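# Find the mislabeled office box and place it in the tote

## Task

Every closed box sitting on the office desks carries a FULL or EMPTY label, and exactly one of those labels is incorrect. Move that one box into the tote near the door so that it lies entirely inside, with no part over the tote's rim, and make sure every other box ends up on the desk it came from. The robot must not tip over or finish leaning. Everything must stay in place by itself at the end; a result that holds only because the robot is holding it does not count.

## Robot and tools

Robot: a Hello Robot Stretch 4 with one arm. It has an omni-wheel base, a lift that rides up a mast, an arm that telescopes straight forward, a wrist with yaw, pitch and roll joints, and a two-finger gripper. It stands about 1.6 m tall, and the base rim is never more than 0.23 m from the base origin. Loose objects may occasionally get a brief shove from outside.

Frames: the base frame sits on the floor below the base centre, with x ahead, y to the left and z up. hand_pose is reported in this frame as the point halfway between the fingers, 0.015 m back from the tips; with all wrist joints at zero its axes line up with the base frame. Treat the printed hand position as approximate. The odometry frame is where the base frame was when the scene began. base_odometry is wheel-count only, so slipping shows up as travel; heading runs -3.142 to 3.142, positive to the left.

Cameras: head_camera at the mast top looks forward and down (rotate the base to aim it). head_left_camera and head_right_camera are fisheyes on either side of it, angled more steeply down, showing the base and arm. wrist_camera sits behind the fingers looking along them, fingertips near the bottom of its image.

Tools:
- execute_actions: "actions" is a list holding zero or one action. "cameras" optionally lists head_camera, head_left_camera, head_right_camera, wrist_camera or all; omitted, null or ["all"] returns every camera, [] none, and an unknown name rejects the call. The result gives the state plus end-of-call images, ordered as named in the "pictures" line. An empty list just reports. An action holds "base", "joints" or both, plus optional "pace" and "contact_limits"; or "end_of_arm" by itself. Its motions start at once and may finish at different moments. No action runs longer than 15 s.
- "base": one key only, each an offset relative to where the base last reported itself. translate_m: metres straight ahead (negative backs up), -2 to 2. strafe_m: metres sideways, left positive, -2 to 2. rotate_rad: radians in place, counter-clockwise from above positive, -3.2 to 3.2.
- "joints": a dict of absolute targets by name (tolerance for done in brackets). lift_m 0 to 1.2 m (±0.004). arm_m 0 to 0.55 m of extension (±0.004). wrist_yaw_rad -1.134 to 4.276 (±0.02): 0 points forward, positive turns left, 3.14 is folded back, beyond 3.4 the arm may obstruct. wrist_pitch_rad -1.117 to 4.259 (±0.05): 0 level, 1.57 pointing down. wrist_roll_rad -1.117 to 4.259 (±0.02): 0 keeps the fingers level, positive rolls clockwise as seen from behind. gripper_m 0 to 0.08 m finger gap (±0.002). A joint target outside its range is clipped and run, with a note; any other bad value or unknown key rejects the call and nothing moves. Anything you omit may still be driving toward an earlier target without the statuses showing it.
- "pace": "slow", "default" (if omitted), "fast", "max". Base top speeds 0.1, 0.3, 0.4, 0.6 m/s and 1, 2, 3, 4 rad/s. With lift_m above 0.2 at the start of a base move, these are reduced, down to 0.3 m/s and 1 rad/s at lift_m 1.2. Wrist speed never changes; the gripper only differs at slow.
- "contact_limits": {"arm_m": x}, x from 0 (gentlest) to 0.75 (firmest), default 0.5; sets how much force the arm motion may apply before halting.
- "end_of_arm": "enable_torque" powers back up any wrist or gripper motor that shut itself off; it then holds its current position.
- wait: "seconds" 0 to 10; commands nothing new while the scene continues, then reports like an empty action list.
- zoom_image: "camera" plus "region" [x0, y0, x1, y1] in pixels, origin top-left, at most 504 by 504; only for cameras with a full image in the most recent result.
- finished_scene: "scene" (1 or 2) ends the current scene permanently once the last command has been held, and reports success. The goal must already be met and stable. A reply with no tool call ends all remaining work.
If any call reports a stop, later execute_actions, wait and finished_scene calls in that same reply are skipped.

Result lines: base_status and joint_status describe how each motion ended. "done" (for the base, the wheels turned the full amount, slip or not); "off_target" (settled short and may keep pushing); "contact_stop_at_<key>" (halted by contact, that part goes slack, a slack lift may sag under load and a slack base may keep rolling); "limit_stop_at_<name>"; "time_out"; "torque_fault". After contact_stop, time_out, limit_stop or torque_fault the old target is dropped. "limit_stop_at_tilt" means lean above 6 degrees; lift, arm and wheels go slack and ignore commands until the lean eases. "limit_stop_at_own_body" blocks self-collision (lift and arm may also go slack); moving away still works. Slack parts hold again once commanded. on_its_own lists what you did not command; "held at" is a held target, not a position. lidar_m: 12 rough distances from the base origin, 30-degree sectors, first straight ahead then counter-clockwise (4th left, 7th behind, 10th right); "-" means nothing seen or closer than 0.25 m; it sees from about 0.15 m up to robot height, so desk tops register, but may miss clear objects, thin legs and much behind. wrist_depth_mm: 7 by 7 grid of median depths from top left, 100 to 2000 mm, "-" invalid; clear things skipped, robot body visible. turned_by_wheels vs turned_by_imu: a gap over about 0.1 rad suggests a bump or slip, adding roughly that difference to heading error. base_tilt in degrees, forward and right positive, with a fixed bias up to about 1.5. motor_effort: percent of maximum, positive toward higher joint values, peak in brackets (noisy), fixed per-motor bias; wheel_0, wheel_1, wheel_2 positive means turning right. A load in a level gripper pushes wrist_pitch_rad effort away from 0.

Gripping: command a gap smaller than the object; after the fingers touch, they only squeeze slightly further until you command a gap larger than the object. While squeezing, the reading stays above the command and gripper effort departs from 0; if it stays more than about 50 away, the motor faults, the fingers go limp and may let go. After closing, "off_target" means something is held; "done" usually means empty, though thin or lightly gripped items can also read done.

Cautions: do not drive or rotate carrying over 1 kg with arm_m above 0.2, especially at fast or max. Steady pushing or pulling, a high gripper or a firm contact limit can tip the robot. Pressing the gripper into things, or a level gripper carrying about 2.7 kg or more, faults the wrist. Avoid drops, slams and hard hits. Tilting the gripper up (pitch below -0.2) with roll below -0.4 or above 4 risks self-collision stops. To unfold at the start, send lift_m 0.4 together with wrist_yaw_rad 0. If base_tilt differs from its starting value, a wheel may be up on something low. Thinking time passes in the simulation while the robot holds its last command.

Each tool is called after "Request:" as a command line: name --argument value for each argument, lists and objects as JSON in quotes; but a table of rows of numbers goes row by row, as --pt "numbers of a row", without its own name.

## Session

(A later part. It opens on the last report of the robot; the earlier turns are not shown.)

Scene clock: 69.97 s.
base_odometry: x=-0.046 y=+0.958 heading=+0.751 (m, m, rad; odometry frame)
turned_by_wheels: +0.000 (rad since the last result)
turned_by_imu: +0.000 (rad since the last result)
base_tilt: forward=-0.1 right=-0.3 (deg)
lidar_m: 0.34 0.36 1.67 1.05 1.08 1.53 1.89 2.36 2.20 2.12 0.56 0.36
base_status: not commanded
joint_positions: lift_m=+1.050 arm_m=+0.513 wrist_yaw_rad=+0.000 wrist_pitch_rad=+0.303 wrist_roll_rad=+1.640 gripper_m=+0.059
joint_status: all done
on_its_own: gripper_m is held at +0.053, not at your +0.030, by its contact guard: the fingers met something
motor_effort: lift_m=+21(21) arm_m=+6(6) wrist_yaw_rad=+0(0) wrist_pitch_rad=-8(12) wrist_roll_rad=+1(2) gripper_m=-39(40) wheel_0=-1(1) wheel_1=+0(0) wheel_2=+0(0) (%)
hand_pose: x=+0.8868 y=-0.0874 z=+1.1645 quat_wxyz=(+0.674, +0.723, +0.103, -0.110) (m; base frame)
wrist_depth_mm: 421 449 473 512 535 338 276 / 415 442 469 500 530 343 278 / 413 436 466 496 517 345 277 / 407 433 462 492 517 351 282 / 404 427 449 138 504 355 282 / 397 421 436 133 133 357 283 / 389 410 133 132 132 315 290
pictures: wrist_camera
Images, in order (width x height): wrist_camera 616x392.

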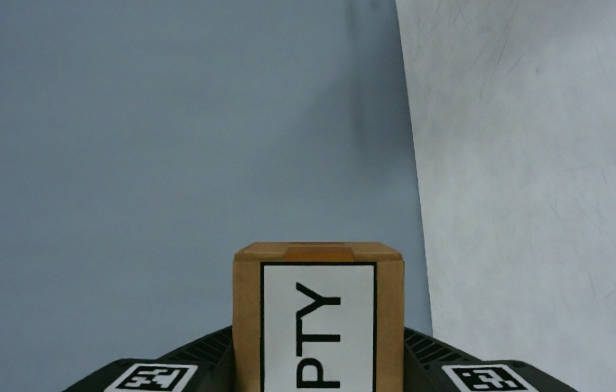

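Request:
execute_actions --actions '[{"joints":{"wrist_pitch_rad":1.57}}]' --cameras '[]'

Request:
execute_actions --actions '[{"joints":{"lift_m":1.022}}]' --cameras '[]'

Request:
execute_actions --actions '[{"joints":{"gripper_m":0.08}}]' --cameras '[]'

Request:
execute_actions --actions '[{"joints":{"lift_m":1.1},"pace":"fast"}]' --cameras '[]'

Request:
execute_actions --actions '[{"base":{"rotate_rad":1.58},"joints":{"wrist_roll_rad":1.57}}]' --cameras '[]'

Request:
execute_actions --actions '[{"base":{"translate_m":0.3},"joints":{"arm_m":0.3}}]'

Scene clock: 79.43 s.
base_odometry: x=-0.046 y=+0.958 heading=+0.751 (m, m, rad; odometry frame)
turned_by_wheels: +0.000 (rad since the last result)
turned_by_imu: -0.001 (rad since the last result)
base_tilt: forward=-0.1 right=-0.2 (deg)
lidar_m: 0.35 0.37 1.67 1.04 1.10 1.55 1.92 2.35 2.23 2.13 0.54 0.37
base_status: not commanded
joint_positions: lift_m=+1.050 arm_m=+0.513 wrist_yaw_rad=+0.000 wrist_pitch_rad=+1.570 wrist_roll_rad=+1.640 gripper_m=+0.059
joint_status: all done
on_its_own: gripper_m is held at +0.053, not at your +0.030, by its contact guard: the fingers met something
motor_effort: lift_m=+21(21) arm_m=+6(6) wrist_yaw_rad=+0(1) wrist_pitch_rad=+1(7) wrist_roll_rad=+0(2) gripper_m=-40(39) wheel_0=+0(0) wheel_1=+0(0) wheel_2=-1(0) (%)
hand_pose: x=+0.6841 y=-0.0874 z=+1.0153 quat_wxyz=(+0.483, +0.517, +0.482, -0.517) (m; base frame)
wrist_depth_mm: 217 216 216 215 215 214 213 / 216 216 216 214 213 213 212 / 216 213 214 213 212 211 211 / 214 213 213 212 211 211 211 / 214 213 211 138 210 210 210 / 213 212 211 133 133 208 208 / 211 211 133 132 132 207 208
pictures: none
No camera images: the call's "cameras" was empty. Leave "cameras" out to get every camera's image.

Scene clock: 80.33 s.
base_odometry: x=-0.046 y=+0.958 heading=+0.751 (m, m, rad; odometry frame)
turned_by_wheels: +0.000 (rad since the last result)
turned_by_imu: +0.000 (rad since the last result)
base_tilt: forward=-0.1 right=-0.3 (deg)
lidar_m: 0.35 0.35 1.67 1.04 1.11 1.53 1.92 2.35 2.23 2.13 0.56 0.40
base_status: not commanded
joint_positions: lift_m=+1.022 arm_m=+0.513 wrist_yaw_rad=+0.000 wrist_pitch_rad=+1.570 wrist_roll_rad=+1.640 gripper_m=+0.059
joint_status: all done
on_its_own: gripper_m is held at +0.053, not at your +0.030, by its contact guard: the fingers met something
motor_effort: lift_m=+15(17) arm_m=+6(6) wrist_yaw_rad=+1(0) wrist_pitch_rad=+1(1) wrist_roll_rad=+0(0) gripper_m=-39(40) wheel_0=+0(1) wheel_1=+0(0) wheel_2=+0(0) (%)
hand_pose: x=+0.6840 y=-0.0874 z=+0.9878 quat_wxyz=(+0.483, +0.517, +0.482, -0.517) (m; base frame)
wrist_depth_mm: 190 189 187 187 187 186 186 / 188 187 187 187 186 185 185 / 187 187 186 186 185 185 184 / 187 186 186 185 184 184 183 / 186 185 185 138 183 183 181 / 185 184 184 133 133 182 181 / 185 183 133 132 132 181 180
pictures: none
No camera images: the call's "cameras" was empty. Leave "cameras" out to get every camera's image.

Scene clock: 81.27 s.
base_odometry: x=-0.046 y=+0.958 heading=+0.751 (m, m, rad; odometry frame)
turned_by_wheels: +0.000 (rad since the last result)
turned_by_imu: +0.000 (rad since the last result)
base_tilt: forward=-0.1 right=-0.2 (deg)
lidar_m: 0.35 0.37 1.64 1.05 1.10 1.54 1.92 2.34 2.22 2.13 0.56 0.41
base_status: not commanded
joint_positions: lift_m=+1.022 arm_m=+0.513 wrist_yaw_rad=+0.000 wrist_pitch_rad=+1.570 wrist_roll_rad=+1.640 gripper_m=+0.080
joint_status: all done
motor_effort: lift_m=+15(14) arm_m=+6(6) wrist_yaw_rad=+2(0) wrist_pitch_rad=+1(1) wrist_roll_rad=+2(3) gripper_m=+1(38) wheel_0=+0(1) wheel_1=+0(0) wheel_2=+0(0) (%)
hand_pose: x=+0.6840 y=-0.0874 z=+0.9878 quat_wxyz=(+0.483, +0.517, +0.482, -0.517) (m; base frame)
wrist_depth_mm: 189 189 188 187 186 186 186 / 189 188 187 185 186 185 185 / 187 187 186 186 185 185 183 / 186 186 185 185 183 183 183 / 186 186 185 138 183 183 182 / 185 184 183 133 133 182 181 / 184 131 135 132 132 125 -
pictures: none
No camera images: the call's "cameras" was empty. Leave "cameras" out to get every camera's image.

Scene clock: 82.33 s.
base_odometry: x=-0.046 y=+0.958 heading=+0.751 (m, m, rad; odometry frame)
turned_by_wheels: +0.000 (rad since the last result)
turned_by_imu: +0.000 (rad since the last result)
base_tilt: forward=-0.1 right=-0.2 (deg)
lidar_m: 0.35 0.36 1.66 1.05 1.11 1.51 1.91 2.35 2.23 2.12 0.56 0.38
base_status: not commanded
joint_positions: lift_m=+1.100 arm_m=+0.513 wrist_yaw_rad=+0.000 wrist_pitch_rad=+1.570 wrist_roll_rad=+1.640 gripper_m=+0.080
joint_status: all done
motor_effort: lift_m=+20(22) arm_m=+6(6) wrist_yaw_rad=+2(1) wrist_pitch_rad=+1(1) wrist_roll_rad=+1(1) gripper_m=+2(2) wheel_0=+0(0) wheel_1=+0(0) wheel_2=+0(0) (%)
hand_pose: x=+0.6840 y=-0.0874 z=+1.0653 quat_wxyz=(+0.483, +0.517, +0.482, -0.517) (m; base frame)
wrist_depth_mm: 268 268 267 265 265 264 264 / 267 267 267 264 264 263 262 / 266 266 264 264 263 262 262 / 267 265 265 262 263 262 259 / 265 263 262 211 260 260 259 / 263 262 262 210 259 260 257 / 263 131 208 209 258 125 -
pictures: none
No camera images: the call's "cameras" was empty. Leave "cameras" out to get every camera's image.

Scene clock: 84.83 s.
base_odometry: x=-0.046 y=+0.958 heading=+2.330 (m, m, rad; odometry frame)
turned_by_wheels: +1.580 (rad since the last result)
turned_by_imu: +1.618 (rad since the last result)
base_tilt: forward=-0.1 right=-0.2 (deg)
lidar_m: 1.06 1.08 1.54 1.91 2.31 2.19 2.16 0.54 0.40 0.36 0.38 1.71
base_status: done
joint_positions: lift_m=+1.100 arm_m=+0.513 wrist_yaw_rad=+0.000 wrist_pitch_rad=+1.570 wrist_roll_rad=+1.570 gripper_m=+0.080
joint_status: all done
motor_effort: lift_m=+20(20) arm_m=+5(6) wrist_yaw_rad=+0(0) wrist_pitch_rad=+1(1) wrist_roll_rad=+1(2) gripper_m=+2(2) wheel_0=-2(6) wheel_1=+0(7) wheel_2=-3(12) (%)
hand_pose: x=+0.6842 y=-0.0874 z=+1.0654 quat_wxyz=(+0.500, +0.500, +0.500, -0.500) (m; base frame)
wrist_depth_mm: 1281 1255 1229 1281 1229 1205 1205 / 1255 1255 1229 1281 1229 1229 1205 / 1229 1255 1255 1229 1205 1229 1255 / 1255 1255 1229 1229 1205 1229 991 / 1229 1255 1255 1205 1229 1078 991 / 1205 1229 1229 1182 1205 1229 1008 / 1229 131 683 1205 1229 125 1205
pictures: none
No camera images: the call's "cameras" was empty. Leave "cameras" out to get every camera's image.

Scene clock: 87.30 s.
base_odometry: x=-0.252 y=+1.175 heading=+2.330 (m, m, rad; odometry frame)
turned_by_wheels: +0.000 (rad since the last result)
turned_by_imu: -0.001 (rad since the last result)
base_tilt: forward=-0.2 right=-0.3 (deg)
lidar_m: 0.76 0.80 1.10 1.95 2.04 2.50 1.59 0.54 0.37 0.38 1.23 1.62
base_status: done
joint_positions: lift_m=+1.100 arm_m=+0.301 wrist_yaw_rad=+0.000 wrist_pitch_rad=+1.570 wrist_roll_rad=+1.570 gripper_m=+0.080
joint_status: all done
motor_effort: lift_m=+20(20) arm_m=-6(5) wrist_yaw_rad=+2(1) wrist_pitch_rad=+0(0) wrist_roll_rad=-1(1) gripper_m=+2(2) wheel_0=+2(6) wheel_1=+0(7) wheel_2=+0(13) (%)
hand_pose: x=+0.4721 y=-0.0874 z=+1.0654 quat_wxyz=(+0.500, +0.500, +0.500, -0.500) (m; base frame)
wrist_depth_mm: 1229 1255 1229 1255 1229 1229 1229 / 1255 1281 1229 1255 1255 1229 1229 / 1255 1229 1229 1255 1229 1229 1205 / 1229 1205 1205 1205 1255 1025 1205 / 1255 1229 1205 1229 1229 991 991 / 1078 1205 1205 1205 1205 1008 1205 / 496 131 683 1205 1229 125 1205
pictures: head_camera, head_left_camera, head_right_camera, wrist_camera
Images, in order (width x height): head_camera 420x560, head_left_camera 420x672, head_right_camera 420x672, wrist_camera 616x392.

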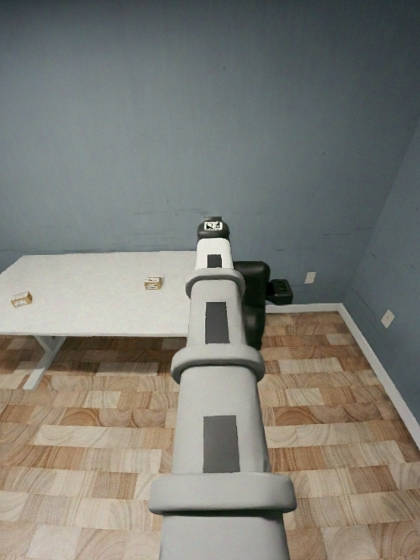

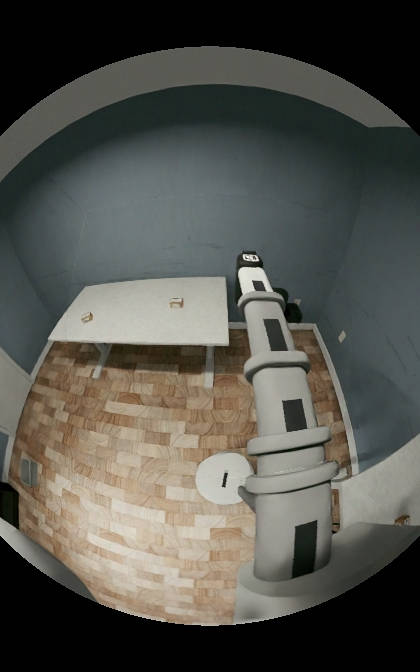

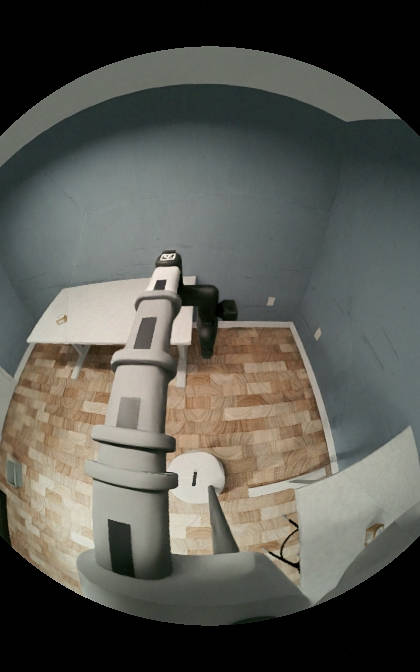

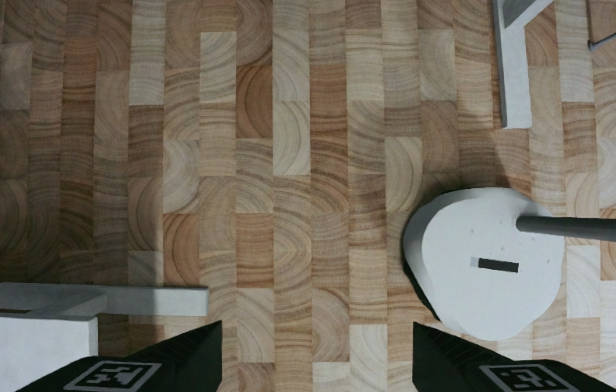

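Request:
execute_actions --actions '[{"base":{"strafe_m":0.45},"joints":{"lift_m":1.0}}]' --cameras '[]'

Request:
execute_actions --actions '[{"base":{"translate_m":0.48},"joints":{"arm_m":0.48}}]' --cameras '["wrist_camera","head_left_camera"]'

Scene clock: 96.23 s.
base_odometry: x=-0.579 y=+0.866 heading=+2.330 (m, m, rad; odometry frame)
turned_by_wheels: +0.000 (rad since the last result)
turned_by_imu: +0.000 (rad since the last result)
base_tilt: forward=-0.1 right=-0.2 (deg)
lidar_m: 0.75 0.80 1.11 1.52 1.53 2.49 3.22 1.21 0.86 0.81 1.70 0.81
base_status: done
joint_positions: lift_m=+1.000 arm_m=+0.301 wrist_yaw_rad=+0.000 wrist_pitch_rad=+1.570 wrist_roll_rad=+1.570 gripper_m=+0.080
joint_status: all done
motor_effort: lift_m=+15(20) arm_m=-6(6) wrist_yaw_rad=+0(1) wrist_pitch_rad=+0(0) wrist_roll_rad=+0(1) gripper_m=+1(1) wheel_0=+0(12) wheel_1=-1(10) wheel_2=+0(3) (%)
hand_pose: x=+0.4721 y=-0.0874 z=+0.9658 quat_wxyz=(+0.500, +0.500, +0.500, -0.500) (m; base frame)
wrist_depth_mm: 1160 1160 1138 1160 1118 1138 1138 / 1138 1160 1138 1160 1118 1118 1118 / 683 1098 1118 1138 1118 1118 1138 / 788 1138 1138 1138 1118 917 1118 / 1118 1118 1098 1098 1098 891 891 / 1118 1118 1098 1118 1098 891 878 / 418 131 640 1118 1078 125 1098
pictures: none
No camera images: the call's "cameras" was empty. Leave "cameras" out to get every camera's image.

Scene clock: 99.33 s.
base_odometry: x=-0.909 y=+1.214 heading=+2.331 (m, m, rad; odometry frame)
turned_by_wheels: +0.000 (rad since the last result)
turned_by_imu: -0.001 (rad since the last result)
base_tilt: forward=+0.0 right=-0.2 (deg)
lidar_m: 0.28 0.30 0.42 2.08 1.72 2.61 3.76 1.22 0.98 1.64 0.42 0.30
base_status: done
joint_positions: lift_m=+1.000 arm_m=+0.479 wrist_yaw_rad=+0.000 wrist_pitch_rad=+1.570 wrist_roll_rad=+1.570 gripper_m=+0.080
joint_status: all done
motor_effort: lift_m=+15(15) arm_m=+6(2) wrist_yaw_rad=+0(2) wrist_pitch_rad=+0(0) wrist_roll_rad=-1(2) gripper_m=+2(2) wheel_0=+2(6) wheel_1=+2(7) wheel_2=+0(10) (%)
hand_pose: x=+0.6500 y=-0.0874 z=+0.9658 quat_wxyz=(+0.500, +0.500, +0.500, -0.500) (m; base frame)
wrist_depth_mm: 404 404 402 399 397 394 394 / 404 402 399 394 397 397 397 / 399 399 394 397 394 394 392 / 399 397 394 392 392 392 389 / 394 394 394 343 389 389 392 / 394 392 392 342 389 387 387 / 392 131 273 392 389 125 387
pictures: head_left_camera, wrist_camera
Images, in order (width x height): head_left_camera 420x672, wrist_camera 616x392.

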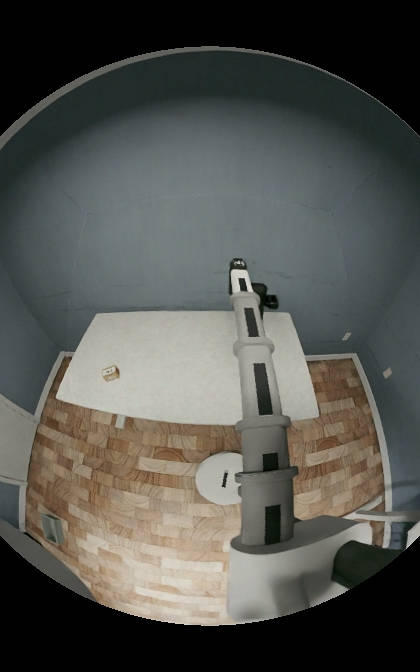

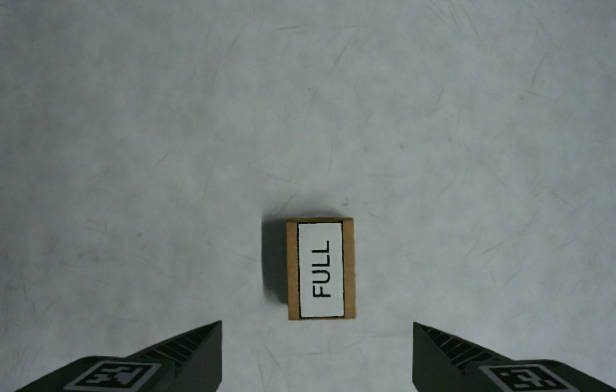

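Perfect.

Request:
execute_actions --actions '[{"joints":{"lift_m":0.792}}]' --cameras '["wrist_camera"]'

Request:
execute_actions --actions '[{"joints":{"gripper_m":0.03}}]' --cameras '[]'

Request:
execute_actions --actions '[{"joints":{"lift_m":0.815}}]' --cameras '[]'

Scene clock: 105.47 s.
base_odometry: x=-0.909 y=+1.214 heading=+2.331 (m, m, rad; odometry frame)
turned_by_wheels: +0.000 (rad since the last result)
turned_by_imu: -0.001 (rad since the last result)
base_tilt: forward=+0.0 right=-0.3 (deg)
lidar_m: 0.28 0.30 0.44 2.06 1.72 2.59 3.76 1.19 0.99 1.62 0.41 0.31
base_status: not commanded
joint_positions: lift_m=+0.792 arm_m=+0.479 wrist_yaw_rad=+0.000 wrist_pitch_rad=+1.570 wrist_roll_rad=+1.570 gripper_m=+0.080
joint_status: all done
motor_effort: lift_m=+15(15) arm_m=+6(6) wrist_yaw_rad=+1(0) wrist_pitch_rad=+1(1) wrist_roll_rad=+2(0) gripper_m=+2(2) wheel_0=+2(2) wheel_1=+2(2) wheel_2=+0(0) (%)
hand_pose: x=+0.6500 y=-0.0874 z=+0.7578 quat_wxyz=(+0.500, +0.500, +0.500, -0.500) (m; base frame)
wrist_depth_mm: 189 189 188 188 187 186 185 / 189 188 187 186 186 185 185 / 187 187 186 185 185 184 184 / 187 186 185 185 184 183 183 / 185 185 185 134 134 183 182 / 185 184 183 133 133 181 182 / 184 131 143 132 132 125 -
pictures: wrist_camera
Images, in order (width x height): wrist_camera 616x392.

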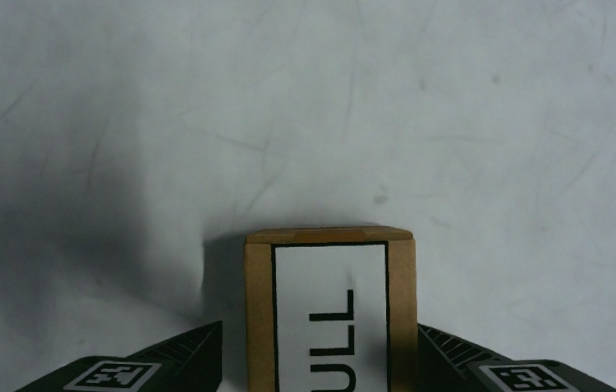

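Scene clock: 106.47 s.
base_odometry: x=-0.909 y=+1.214 heading=+2.331 (m, m, rad; odometry frame)
turned_by_wheels: +0.000 (rad since the last result)
turned_by_imu: +0.000 (rad since the last result)
base_tilt: forward=-0.1 right=-0.3 (deg)
lidar_m: 0.27 0.31 0.42 2.07 1.73 2.61 3.75 1.20 0.98 1.63 0.41 0.30
base_status: not commanded
joint_positions: lift_m=+0.792 arm_m=+0.479 wrist_yaw_rad=+0.000 wrist_pitch_rad=+1.570 wrist_roll_rad=+1.570 gripper_m=+0.059
joint_status: gripper_m off_target (ended at +0.059, target +0.030)
on_its_own: gripper_m is held at +0.053, not at your +0.030, by its contact guard: the fingers met something
motor_effort: lift_m=+15(15) arm_m=+6(6) wrist_yaw_rad=-2(1) wrist_pitch_rad=+0(1) wrist_roll_rad=+2(3) gripper_m=-40(44) wheel_0=+3(3) wheel_1=+2(2) wheel_2=+0(0) (%)
hand_pose: x=+0.6500 y=-0.0874 z=+0.7578 quat_wxyz=(+0.500, +0.500, +0.500, -0.500) (m; base frame)
wrist_depth_mm: 189 188 189 187 187 186 186 / 188 188 187 186 186 186 185 / 187 187 186 185 185 185 183 / 186 186 185 185 185 183 183 / 186 184 184 134 142 183 182 / 185 184 183 133 133 182 181 / 184 183 133 132 132 181 180
pictures: none
No camera images: the call's "cameras" was empty. Leave "cameras" out to get every camera's image.

Scene clock: 107.30 s.
base_odometry: x=-0.909 y=+1.214 heading=+2.331 (m, m, rad; odometry frame)
turned_by_wheels: +0.000 (rad since the last result)
turned_by_imu: +0.000 (rad since the last result)
base_tilt: forward=-0.1 right=-0.3 (deg)
lidar_m: 0.28 0.30 0.41 2.07 1.73 2.62 3.77 1.18 1.00 1.64 0.42 0.32
base_status: not commanded
joint_positions: lift_m=+0.815 arm_m=+0.479 wrist_yaw_rad=+0.000 wrist_pitch_rad=+1.570 wrist_roll_rad=+1.570 gripper_m=+0.059
joint_status: all done
on_its_own: gripper_m is held at +0.053, not at your +0.030, by its contact guard: the fingers met something
motor_effort: lift_m=+21(21) arm_m=+6(6) wrist_yaw_rad=+0(1) wrist_pitch_rad=+1(0) wrist_roll_rad=+2(1) gripper_m=-39(40) wheel_0=+2(2) wheel_1=+2(2) wheel_2=+0(0) (%)
hand_pose: x=+0.6500 y=-0.0874 z=+0.7802 quat_wxyz=(+0.500, +0.500, +0.500, -0.500) (m; base frame)
wrist_depth_mm: 211 211 210 209 208 208 208 / 210 211 208 209 208 208 207 / 209 209 208 208 207 207 206 / 209 208 208 207 206 206 205 / 208 208 207 133 142 205 204 / 206 206 205 133 133 204 204 / 205 206 133 132 132 202 202
pictures: none
No camera images: the call's "cameras" was empty. Leave "cameras" out to get every camera's image.

Request:
execute_actions --actions '[{"joints":{"wrist_pitch_rad":0.3,"lift_m":0.84}}]' --cameras '[]'

Request:
execute_actions --actions '[]' --cameras '[]'

Scene clock: 115.33 s.
base_odometry: x=-0.909 y=+1.214 heading=+2.331 (m, m, rad; odometry frame)
turned_by_wheels: +0.000 (rad since the last result)
turned_by_imu: -0.001 (rad since the last result)
base_tilt: forward=-0.1 right=-0.3 (deg)
lidar_m: 0.29 0.31 0.42 2.08 1.73 2.60 3.76 1.19 0.99 1.63 0.42 0.31
base_status: not commanded
joint_positions: lift_m=+0.840 arm_m=+0.479 wrist_yaw_rad=+0.000 wrist_pitch_rad=+0.305 wrist_roll_rad=+1.570 gripper_m=+0.059
joint_status: all done
on_its_own: gripper_m is held at +0.053, not at your +0.030, by its contact guard: the fingers met something
motor_effort: lift_m=+22(22) arm_m=+6(6) wrist_yaw_rad=+1(0) wrist_pitch_rad=-14(18) wrist_roll_rad=+1(1) gripper_m=-40(39) wheel_0=+2(3) wheel_1=+2(2) wheel_2=+0(0) (%)
hand_pose: x=+0.8527 y=-0.0874 z=+0.9540 quat_wxyz=(+0.699, +0.699, +0.107, -0.107) (m; base frame)
wrist_depth_mm: 347 368 394 421 455 384 303 / 347 366 392 418 449 387 306 / 345 362 387 410 442 382 306 / 338 362 387 410 442 382 304 / 338 362 377 134 142 379 306 / 336 355 375 133 133 379 303 / 336 347 133 132 132 332 294
pictures: none
No camera images: the call's "cameras" was empty. Leave "cameras" out to get every camera's image.

Scene clock: 115.33 s.
base_odometry: x=-0.909 y=+1.214 heading=+2.331 (m, m, rad; odometry frame)
turned_by_wheels: +0.000 (rad since the last result)
turned_by_imu: -0.001 (rad since the last result)
base_tilt: forward=-0.1 right=-0.3 (deg)
lidar_m: 0.29 0.31 0.42 2.08 1.73 2.60 3.76 1.19 0.99 1.63 0.42 0.31
base_status: not commanded
joint_positions: lift_m=+0.840 arm_m=+0.479 wrist_yaw_rad=+0.000 wrist_pitch_rad=+0.305 wrist_roll_rad=+1.570 gripper_m=+0.059
joint_status: all done
on_its_own: gripper_m is held at +0.053, not at your +0.030, by its contact guard: the fingers met something
motor_effort: lift_m=+22(22) arm_m=+6(6) wrist_yaw_rad=+1(0) wrist_pitch_rad=-14(18) wrist_roll_rad=+1(1) gripper_m=-40(39) wheel_0=+2(3) wheel_1=+2(2) wheel_2=+0(0) (%)
hand_pose: x=+0.8527 y=-0.0874 z=+0.9540 quat_wxyz=(+0.699, +0.699, +0.107, -0.107) (m; base frame)
wrist_depth_mm: 347 368 394 421 455 384 303 / 347 366 392 418 449 387 306 / 345 362 387 410 442 382 306 / 338 362 387 410 442 382 304 / 338 362 377 134 142 379 306 / 336 355 375 133 133 379 303 / 336 347 133 132 132 332 294
pictures: none
No camera images: the call's "cameras" was empty. Leave "cameras" out to get every camera's image.

Truly full. Next (back off from desk foot).

Request:
execute_actions --actions '[{"joints":{"wrist_pitch_rad":1.57,"lift_m":0.81},"base":{"translate_m":-0.1}}]' --cameras '[]'

Request:
execute_actions --actions '[{"joints":{"lift_m":0.792}}]' --cameras '[]'

Request:
execute_actions --actions '[{"joints":{"gripper_m":0.08}}]' --cameras '[]'

Request:
execute_actions --actions '[{"joints":{"lift_m":0.86},"pace":"fast"}]' --cameras '[]'

Request:
execute_actions --actions '[{"base":{"strafe_m":0.72},"joints":{"arm_m":0.44,"lift_m":0.93}}]' --cameras '["wrist_camera","head_right_camera"]'

Scene clock: 123.07 s.
base_odometry: x=-0.840 y=+1.141 heading=+2.331 (m, m, rad; odometry frame)
turned_by_wheels: +0.000 (rad since the last result)
turned_by_imu: +0.000 (rad since the last result)
base_tilt: forward=-0.1 right=-0.2 (deg)
lidar_m: 0.38 0.41 0.54 2.04 1.65 2.61 3.64 1.21 0.94 1.59 0.55 0.41
base_status: done
joint_positions: lift_m=+0.810 arm_m=+0.479 wrist_yaw_rad=+0.000 wrist_pitch_rad=+1.570 wrist_roll_rad=+1.570 gripper_m=+0.059
joint_status: all done
on_its_own: gripper_m is held at +0.053, not at your +0.030, by its contact guard: the fingers met something
motor_effort: lift_m=+16(19) arm_m=+6(6) wrist_yaw_rad=+0(1) wrist_pitch_rad=+1(11) wrist_roll_rad=+1(1) gripper_m=-40(39) wheel_0=-1(10) wheel_1=+0(7) wheel_2=+2(15) (%)
hand_pose: x=+0.6501 y=-0.0874 z=+0.7757 quat_wxyz=(+0.500, +0.500, +0.500, -0.500) (m; base frame)
wrist_depth_mm: 207 206 206 205 205 204 203 / 206 205 205 204 203 203 203 / 206 204 204 204 202 202 202 / 204 204 203 202 202 201 200 / 203 202 202 134 142 200 200 / 203 202 200 133 133 200 198 / 201 200 132 133 132 198 198
pictures: none
No camera images: the call's "cameras" was empty. Leave "cameras" out to get every camera's image.

Scene clock: 123.83 s.
base_odometry: x=-0.840 y=+1.141 heading=+2.331 (m, m, rad; odometry frame)
turned_by_wheels: +0.000 (rad since the last result)
turned_by_imu: +0.000 (rad since the last result)
base_tilt: forward=-0.1 right=-0.2 (deg)
lidar_m: 0.38 0.40 0.56 2.04 1.64 2.61 3.63 1.18 0.92 1.57 0.55 0.41
base_status: not commanded
joint_positions: lift_m=+0.792 arm_m=+0.479 wrist_yaw_rad=+0.000 wrist_pitch_rad=+1.570 wrist_roll_rad=+1.570 gripper_m=+0.059
joint_status: all done
on_its_own: gripper_m is held at +0.053, not at your +0.030, by its contact guard: the fingers met something
motor_effort: lift_m=+15(16) arm_m=+6(6) wrist_yaw_rad=-2(1) wrist_pitch_rad=+0(1) wrist_roll_rad=+1(0) gripper_m=-40(40) wheel_0=-1(1) wheel_1=+0(0) wheel_2=+1(1) (%)
hand_pose: x=+0.6501 y=-0.0874 z=+0.7578 quat_wxyz=(+0.500, +0.500, +0.500, -0.500) (m; base frame)
wrist_depth_mm: 189 189 187 188 186 186 186 / 188 188 187 186 186 186 185 / 187 187 186 186 185 184 184 / 186 186 186 185 184 183 183 / 185 185 185 133 142 182 182 / 185 183 183 133 133 182 182 / 183 183 133 132 132 181 180
pictures: none
No camera images: the call's "cameras" was empty. Leave "cameras" out to get every camera's image.

Scene clock: 124.77 s.
base_odometry: x=-0.840 y=+1.141 heading=+2.331 (m, m, rad; odometry frame)
turned_by_wheels: +0.000 (rad since the last result)
turned_by_imu: +0.000 (rad since the last result)
base_tilt: forward=-0.1 right=-0.2 (deg)
lidar_m: 0.38 0.40 0.57 2.05 1.66 2.59 3.63 1.21 0.93 1.61 0.54 0.41
base_status: not commanded
joint_positions: lift_m=+0.792 arm_m=+0.479 wrist_yaw_rad=+0.000 wrist_pitch_rad=+1.570 wrist_roll_rad=+1.570 gripper_m=+0.080
joint_status: all done
motor_effort: lift_m=+15(15) arm_m=+6(6) wrist_yaw_rad=+1(1) wrist_pitch_rad=+1(1) wrist_roll_rad=+0(0) gripper_m=+2(38) wheel_0=-1(1) wheel_1=+0(0) wheel_2=+2(2) (%)
hand_pose: x=+0.6501 y=-0.0874 z=+0.7578 quat_wxyz=(+0.500, +0.500, +0.500, -0.500) (m; base frame)
wrist_depth_mm: 189 189 188 187 187 186 186 / 189 187 187 186 186 186 185 / 188 187 186 186 185 184 184 / 187 186 186 185 185 184 183 / 185 186 184 134 144 183 182 / 185 184 183 133 133 182 182 / 184 131 136 132 132 125 -
pictures: none
No camera images: the call's "cameras" was empty. Leave "cameras" out to get every camera's image.

Scene clock: 125.80 s.
base_odometry: x=-0.840 y=+1.141 heading=+2.331 (m, m, rad; odometry frame)
turned_by_wheels: +0.000 (rad since the last result)
turned_by_imu: +0.000 (rad since the last result)
base_tilt: forward=-0.1 right=-0.3 (deg)
lidar_m: 0.37 0.41 0.56 2.05 1.65 2.62 3.65 1.20 0.93 1.60 0.55 0.40
base_status: not commanded
joint_positions: lift_m=+0.860 arm_m=+0.479 wrist_yaw_rad=+0.000 wrist_pitch_rad=+1.570 wrist_roll_rad=+1.570 gripper_m=+0.080
joint_status: all done
motor_effort: lift_m=+21(23) arm_m=+6(6) wrist_yaw_rad=+1(0) wrist_pitch_rad=+0(0) wrist_roll_rad=-1(4) gripper_m=+2(2) wheel_0=-1(1) wheel_1=+0(0) wheel_2=+3(2) (%)
hand_pose: x=+0.6501 y=-0.0874 z=+0.8253 quat_wxyz=(+0.500, +0.500, +0.500, -0.500) (m; base frame)
wrist_depth_mm: 258 258 257 256 255 254 254 / 259 257 256 255 254 254 252 / 257 256 254 254 253 252 251 / 255 255 254 253 252 252 251 / 254 253 253 201 250 251 249 / 253 251 251 200 250 248 249 / 251 131 203 200 199 125 -
pictures: none
No camera images: the call's "cameras" was empty. Leave "cameras" out to get every camera's image.

Scene clock: 129.53 s.
base_odometry: x=-1.362 y=+0.645 heading=+2.331 (m, m, rad; odometry frame)
turned_by_wheels: +0.000 (rad since the last result)
turned_by_imu: +0.001 (rad since the last result)
base_tilt: forward=-0.1 right=-0.2 (deg)
lidar_m: 0.39 0.41 1.42 1.31 1.41 1.14 3.64 2.24 1.61 1.72 0.58 0.42
base_status: done
joint_positions: lift_m=+0.930 arm_m=+0.441 wrist_yaw_rad=+0.000 wrist_pitch_rad=+1.570 wrist_roll_rad=+1.570 gripper_m=+0.080
joint_status: all done
motor_effort: lift_m=+20(20) arm_m=-6(8) wrist_yaw_rad=+1(0) wrist_pitch_rad=+1(1) wrist_roll_rad=+1(2) gripper_m=+2(2) wheel_0=+0(9) wheel_1=+1(9) wheel_2=+0(2) (%)
hand_pose: x=+0.6121 y=-0.0874 z=+0.8954 quat_wxyz=(+0.500, +0.500, +0.500, -0.500) (m; base frame)
wrist_depth_mm: 332 329 330 327 325 325 1060 / 332 329 327 329 324 324 1060 / 327 327 325 324 324 324 1042 / 327 327 325 324 322 322 809 / 324 324 322 320 322 320 809 / 322 322 320 271 320 319 809 / 320 131 215 270 317 125 820
pictures: head_right_camera, wrist_camera
Images, in order (width x height): head_right_camera 420x672, wrist_camera 616x392.

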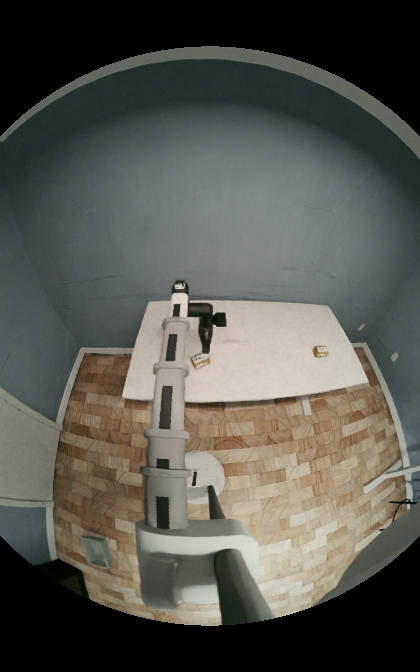

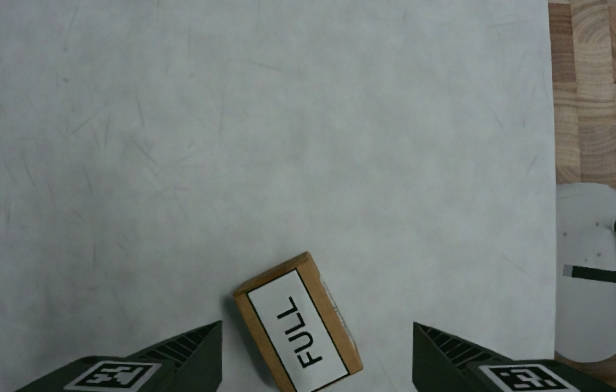

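Request:
execute_actions --actions '[{"joints":{"arm_m":0.455,"wrist_roll_rad":1.1,"lift_m":0.85},"base":{"strafe_m":0.042}}]' --cameras '["wrist_camera"]'

Scene clock: 134.33 s.
base_odometry: x=-1.393 y=+0.616 heading=+2.331 (m, m, rad; odometry frame)
turned_by_wheels: +0.000 (rad since the last result)
turned_by_imu: -0.001 (rad since the last result)
base_tilt: forward=+0.0 right=-0.3 (deg)
lidar_m: 0.39 0.42 1.39 1.27 1.05 1.02 3.65 2.28 1.65 1.73 0.59 0.42
base_status: done
joint_positions: lift_m=+0.850 arm_m=+0.454 wrist_yaw_rad=+0.000 wrist_pitch_rad=+1.570 wrist_roll_rad=+1.100 gripper_m=+0.080
joint_status: all done
motor_effort: lift_m=+15(20) arm_m=+6(4) wrist_yaw_rad=+1(2) wrist_pitch_rad=+0(0) wrist_roll_rad=+0(5) gripper_m=+2(2) wheel_0=-2(10) wheel_1=+0(9) wheel_2=+0(1) (%)
hand_pose: x=+0.6250 y=-0.0874 z=+0.8158 quat_wxyz=(+0.603, +0.370, +0.603, -0.370) (m; base frame)
wrist_depth_mm: 250 249 248 246 246 244 244 / 249 247 246 245 245 245 244 / 248 246 245 244 243 242 242 / 245 245 243 244 242 241 240 / 244 243 243 192 240 241 239 / 243 242 242 191 240 240 239 / 242 131 198 190 189 125 -
pictures: wrist_camera
Images, in order (width x height): wrist_camera 616x392.

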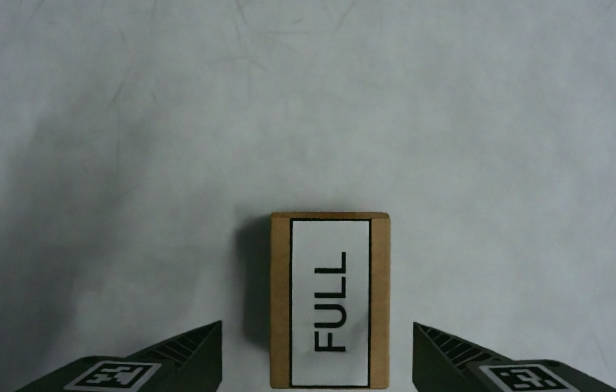

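Request:
execute_actions --actions '[{"joints":{"lift_m":0.792,"arm_m":0.447}}]' --cameras '["wrist_camera"]'

Request:
execute_actions --actions '[{"joints":{"gripper_m":0.03}}]' --cameras '[]'

Request:
execute_actions --actions '[{"joints":{"lift_m":0.815}}]' --cameras '[]'

Request:
execute_actions --actions '[{"joints":{"wrist_pitch_rad":0.3,"wrist_roll_rad":1.57}}]' --cameras '[]'

Scene clock: 141.50 s.
base_odometry: x=-1.393 y=+0.616 heading=+2.331 (m, m, rad; odometry frame)
turned_by_wheels: +0.000 (rad since the last result)
turned_by_imu: -0.001 (rad since the last result)
base_tilt: forward=-0.1 right=-0.2 (deg)
lidar_m: 0.40 0.43 1.39 1.26 1.03 1.03 3.65 2.29 1.65 1.73 0.57 0.43
base_status: not commanded
joint_positions: lift_m=+0.792 arm_m=+0.448 wrist_yaw_rad=+0.000 wrist_pitch_rad=+1.570 wrist_roll_rad=+1.100 gripper_m=+0.080
joint_status: all done
motor_effort: lift_m=+15(15) arm_m=-6(6) wrist_yaw_rad=+1(0) wrist_pitch_rad=+0(0) wrist_roll_rad=+1(1) gripper_m=+2(1) wheel_0=-1(1) wheel_1=+0(0) wheel_2=+0(0) (%)
hand_pose: x=+0.6191 y=-0.0874 z=+0.7578 quat_wxyz=(+0.603, +0.370, +0.603, -0.370) (m; base frame)
wrist_depth_mm: 190 189 189 187 187 186 186 / 189 187 187 187 186 186 185 / 187 187 186 186 185 184 183 / 187 186 186 185 185 184 183 / 186 185 185 134 134 182 183 / 185 185 183 134 133 182 182 / 184 131 136 132 132 125 -
pictures: wrist_camera
Images, in order (width x height): wrist_camera 616x392.

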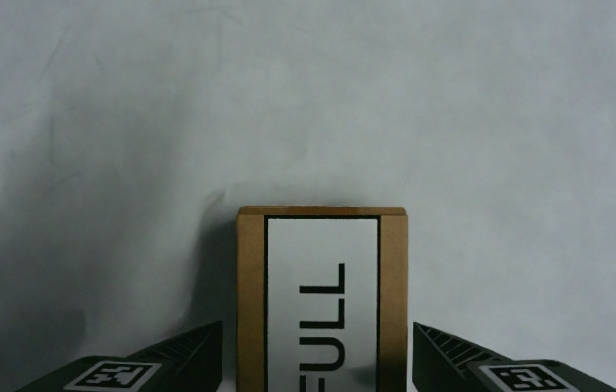

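Scene clock: 142.50 s.
base_odometry: x=-1.393 y=+0.616 heading=+2.331 (m, m, rad; odometry frame)
turned_by_wheels: +0.000 (rad since the last result)
turned_by_imu: +0.000 (rad since the last result)
base_tilt: forward=-0.1 right=-0.3 (deg)
lidar_m: 0.38 0.42 1.40 1.28 1.05 1.02 3.63 2.29 1.63 1.73 0.58 0.41
base_status: not commanded
joint_positions: lift_m=+0.792 arm_m=+0.448 wrist_yaw_rad=+0.000 wrist_pitch_rad=+1.570 wrist_roll_rad=+1.100 gripper_m=+0.059
joint_status: gripper_m off_target (ended at +0.059, target +0.030)
on_its_own: gripper_m is held at +0.053, not at your +0.030, by its contact guard: the fingers met something
motor_effort: lift_m=+15(15) arm_m=-6(6) wrist_yaw_rad=-1(1) wrist_pitch_rad=+0(0) wrist_roll_rad=+2(1) gripper_m=-40(44) wheel_0=-1(1) wheel_1=+0(0) wheel_2=-1(0) (%)
hand_pose: x=+0.6191 y=-0.0874 z=+0.7578 quat_wxyz=(+0.603, +0.370, +0.603, -0.370) (m; base frame)
wrist_depth_mm: 190 189 189 187 187 186 185 / 189 187 187 187 187 186 185 / 188 187 186 186 185 185 184 / 187 186 185 185 184 183 183 / 186 185 184 134 134 183 182 / 185 185 183 133 133 181 181 / 183 183 133 133 132 181 181
pictures: none
No camera images: the call's "cameras" was empty. Leave "cameras" out to get every camera's image.

Scene clock: 143.33 s.
base_odometry: x=-1.393 y=+0.616 heading=+2.331 (m, m, rad; odometry frame)
turned_by_wheels: +0.000 (rad since the last result)
turned_by_imu: +0.000 (rad since the last result)
base_tilt: forward=-0.1 right=-0.3 (deg)
lidar_m: 0.40 0.41 1.39 1.28 1.04 1.02 3.63 2.26 1.63 1.72 0.58 0.43
base_status: not commanded
joint_positions: lift_m=+0.815 arm_m=+0.448 wrist_yaw_rad=+0.000 wrist_pitch_rad=+1.570 wrist_roll_rad=+1.100 gripper_m=+0.059
joint_status: all done
on_its_own: gripper_m is held at +0.053, not at your +0.030, by its contact guard: the fingers met something
motor_effort: lift_m=+21(20) arm_m=-6(6) wrist_yaw_rad=+2(1) wrist_pitch_rad=+0(0) wrist_roll_rad=+0(1) gripper_m=-39(39) wheel_0=-1(1) wheel_1=+0(0) wheel_2=+0(0) (%)
hand_pose: x=+0.6191 y=-0.0874 z=+0.7803 quat_wxyz=(+0.603, +0.370, +0.603, -0.370) (m; base frame)
wrist_depth_mm: 213 212 211 210 209 209 208 / 211 211 210 209 208 208 208 / 211 210 209 208 207 207 206 / 210 209 207 208 206 207 206 / 208 208 207 134 134 204 204 / 207 207 206 133 133 204 204 / 206 207 133 133 132 203 203
pictures: none
No camera images: the call's "cameras" was empty. Leave "cameras" out to get every camera's image.

Scene clock: 144.63 s.
base_odometry: x=-1.393 y=+0.616 heading=+2.331 (m, m, rad; odometry frame)
turned_by_wheels: +0.000 (rad since the last result)
turned_by_imu: +0.000 (rad since the last result)
base_tilt: forward=-0.1 right=-0.3 (deg)
lidar_m: 0.39 0.42 1.38 1.28 1.05 1.03 3.64 2.28 1.66 1.73 0.59 0.43
base_status: not commanded
joint_positions: lift_m=+0.815 arm_m=+0.448 wrist_yaw_rad=+0.000 wrist_pitch_rad=+0.303 wrist_roll_rad=+1.570 gripper_m=+0.059
joint_status: all done
on_its_own: gripper_m is held at +0.053, not at your +0.030, by its contact guard: the fingers met something
motor_effort: lift_m=+20(21) arm_m=-6(6) wrist_yaw_rad=+1(1) wrist_pitch_rad=-9(9) wrist_roll_rad=+2(6) gripper_m=-40(40) wheel_0=-1(1) wheel_1=+0(0) wheel_2=+0(1) (%)
hand_pose: x=+0.8219 y=-0.0874 z=+0.9295 quat_wxyz=(+0.699, +0.699, +0.107, -0.107) (m; base frame)
wrist_depth_mm: 466 492 525 559 512 351 285 / 466 492 521 559 508 351 279 / 459 488 517 554 508 351 279 / 459 484 517 544 452 351 278 / 455 484 504 134 134 349 278 / 452 480 504 133 133 347 277 / 452 466 133 133 132 304 281
pictures: none
No camera images: the call's "cameras" was empty. Leave "cameras" out to get every camera's image.

This is it. Tote at ~135°, ~1.03 m.

Request:
execute_actions --actions '[{"base":{"rotate_rad":2.35},"joints":{"arm_m":0.4,"lift_m":0.83,"wrist_pitch_rad":1.57}}]' --cameras '[]'

Request:
execute_actions --actions '[{"base":{"translate_m":0.5},"joints":{"lift_m":0.55}}]'

Scene clock: 152.43 s.
base_odometry: x=-1.393 y=+0.616 heading=-1.603 (m, m, rad; odometry frame)
turned_by_wheels: +2.350 (rad since the last result)
turned_by_imu: +2.407 (rad since the last result)
base_tilt: forward=-0.1 right=-0.2 (deg)
lidar_m: 1.05 2.17 2.77 1.83 1.61 0.76 0.47 0.39 0.41 0.48 1.28 1.30
base_status: done
joint_positions: lift_m=+0.830 arm_m=+0.401 wrist_yaw_rad=+0.000 wrist_pitch_rad=+1.570 wrist_roll_rad=+1.570 gripper_m=+0.059
joint_status: all done
on_its_own: gripper_m is held at +0.053, not at your +0.030, by its contact guard: the fingers met something
motor_effort: lift_m=+20(21) arm_m=-6(6) wrist_yaw_rad=+1(1) wrist_pitch_rad=+1(7) wrist_roll_rad=+0(1) gripper_m=-40(40) wheel_0=-1(8) wheel_1=-1(8) wheel_2=-3(14) (%)
hand_pose: x=+0.5723 y=-0.0874 z=+0.7954 quat_wxyz=(+0.501, +0.500, +0.500, -0.499) (m; base frame)
wrist_depth_mm: 976 976 960 976 960 946 960 / 960 960 976 960 960 960 946 / 976 960 976 976 960 960 931 / 960 946 960 960 946 946 732 / 904 960 960 134 134 820 715 / 946 960 946 133 133 946 723 / 960 931 133 132 132 809 723
pictures: none
No camera images: the call's "cameras" was empty. Leave "cameras" out to get every camera's image.

Scene clock: 155.57 s.
base_odometry: x=-1.409 y=+0.117 heading=-1.603 (m, m, rad; odometry frame)
turned_by_wheels: +0.000 (rad since the last result)
turned_by_imu: -0.001 (rad since the last result)
base_tilt: forward=-0.1 right=-0.2 (deg)
lidar_m: 0.55 0.69 2.44 2.28 1.92 1.51 0.88 0.75 1.56 1.12 0.96 0.96
base_status: done
joint_positions: lift_m=+0.550 arm_m=+0.401 wrist_yaw_rad=+0.000 wrist_pitch_rad=+1.570 wrist_roll_rad=+1.570 gripper_m=+0.059
joint_status: all done
on_its_own: gripper_m is held at +0.053, not at your +0.030, by its contact guard: the fingers met something
motor_effort: lift_m=+15(19) arm_m=-6(6) wrist_yaw_rad=+0(0) wrist_pitch_rad=+1(1) wrist_roll_rad=+2(3) gripper_m=-40(39) wheel_0=+3(9) wheel_1=+0(5) wheel_2=+0(8) (%)
hand_pose: x=+0.5721 y=-0.0874 z=+0.5158 quat_wxyz=(+0.500, +0.500, +0.500, -0.500) (m; base frame)
wrist_depth_mm: 597 676 683 668 676 676 676 / 676 683 676 676 668 668 668 / 683 676 661 668 668 661 661 / 668 668 668 668 661 668 661 / 668 668 615 134 134 654 597 / 676 668 585 133 133 654 569 / 668 654 132 132 132 654 634
pictures: head_camera, head_left_camera, head_right_camera, wrist_camera
Images, in order (width x height): head_camera 420x560, head_left_camera 420x672, head_right_camera 420x672, wrist_camera 616x392.

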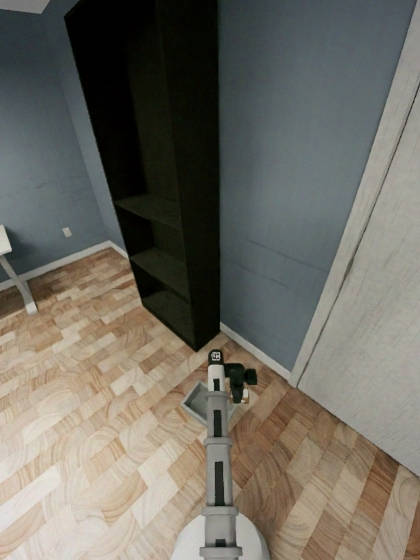

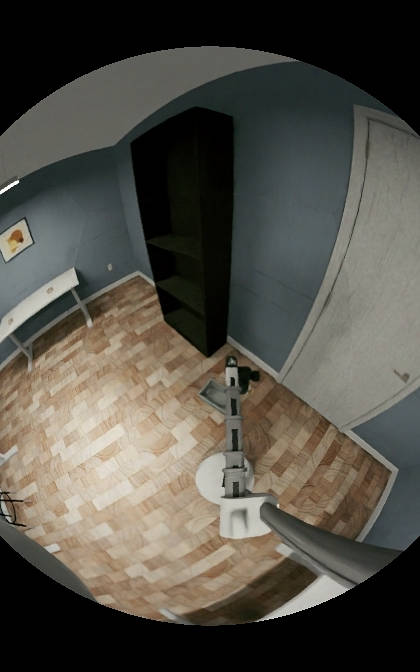

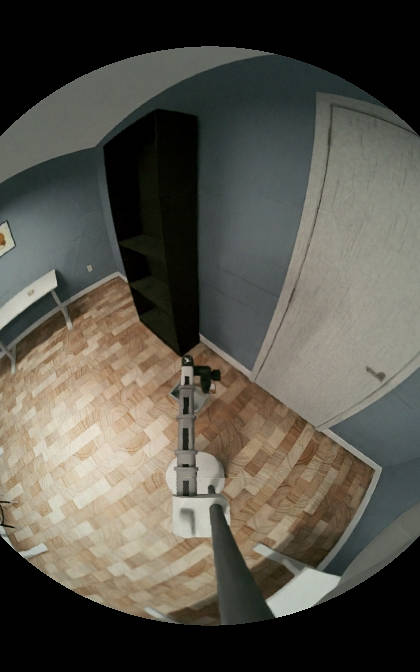

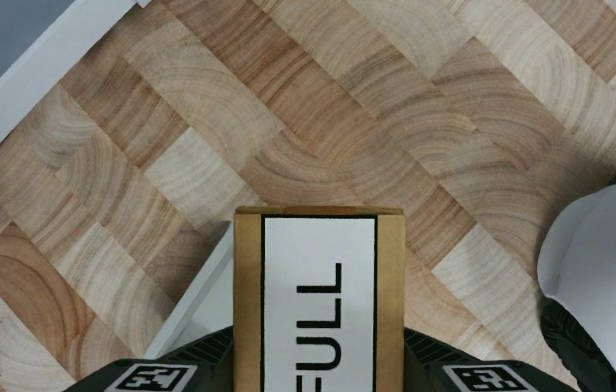

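Request:
execute_actions --actions '[{"base":{"strafe_m":0.13},"joints":{"lift_m":0.4,"arm_m":0.5,"wrist_roll_rad":0.72}}]' --cameras '["wrist_camera","head_right_camera","head_camera"]'

Request:
zoom_image --camera "head_right_camera" --region '[150,340,270,440]'

Scene clock: 162.23 s.
base_odometry: x=-1.279 y=+0.112 heading=-1.603 (m, m, rad; odometry frame)
turned_by_wheels: +0.000 (rad since the last result)
turned_by_imu: -0.001 (rad since the last result)
base_tilt: forward=-0.1 right=-0.3 (deg)
lidar_m: 0.62 1.56 2.30 2.16 1.82 1.64 0.98 0.85 0.88 1.19 1.06 0.57
base_status: done
joint_positions: lift_m=+0.400 arm_m=+0.499 wrist_yaw_rad=+0.000 wrist_pitch_rad=+1.570 wrist_roll_rad=+0.720 gripper_m=+0.059
joint_status: all done
on_its_own: gripper_m is held at +0.053, not at your +0.030, by its contact guard: the fingers met something
motor_effort: lift_m=+15(13) arm_m=+6(6) wrist_yaw_rad=+0(0) wrist_pitch_rad=+1(0) wrist_roll_rad=-1(4) gripper_m=-39(40) wheel_0=-2(9) wheel_1=+0(9) wheel_2=+0(0) (%)
hand_pose: x=+0.6700 y=-0.0874 z=+0.3658 quat_wxyz=(+0.662, +0.249, +0.661, -0.249) (m; base frame)
wrist_depth_mm: 525 525 525 521 521 521 517 / 525 525 521 521 517 512 517 / 521 525 517 525 512 517 508 / 521 521 462 397 404 512 512 / 521 517 500 134 134 508 508 / 512 512 462 134 133 504 504 / 517 512 133 133 132 504 504
pictures: head_camera, head_right_camera, wrist_camera
Images, in order (width x height): head_camera 420x560, head_right_camera 420x672, wrist_camera 616x392.

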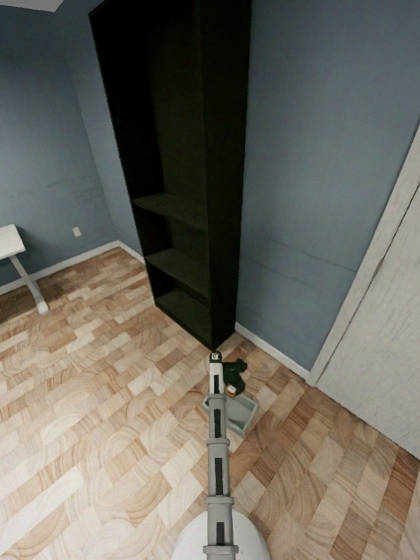

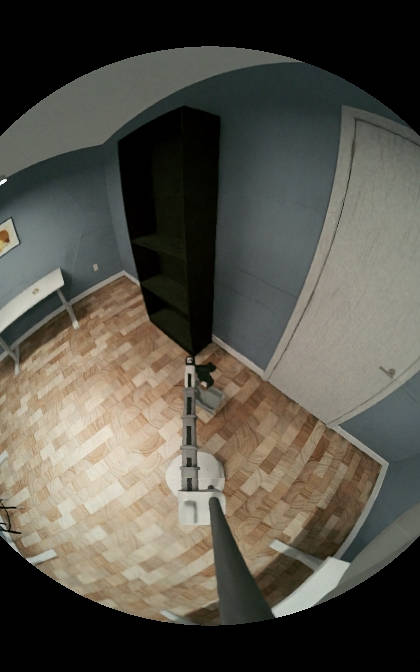

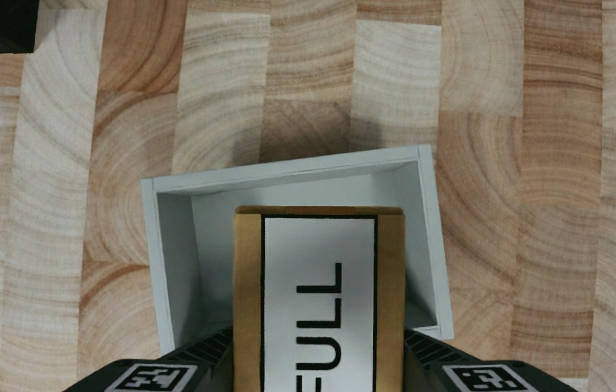

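Region (150, 340, 270, 440) of head_right_camera's 420x672 image, scaled by 4.200, with more detail than that image has.

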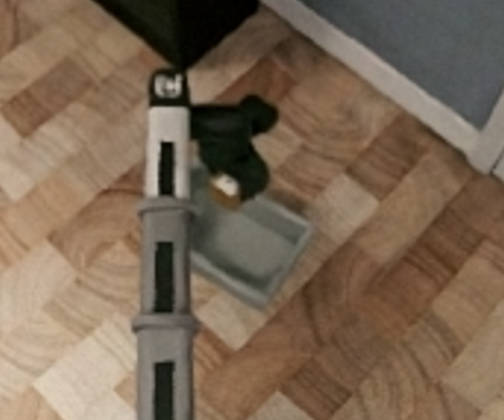

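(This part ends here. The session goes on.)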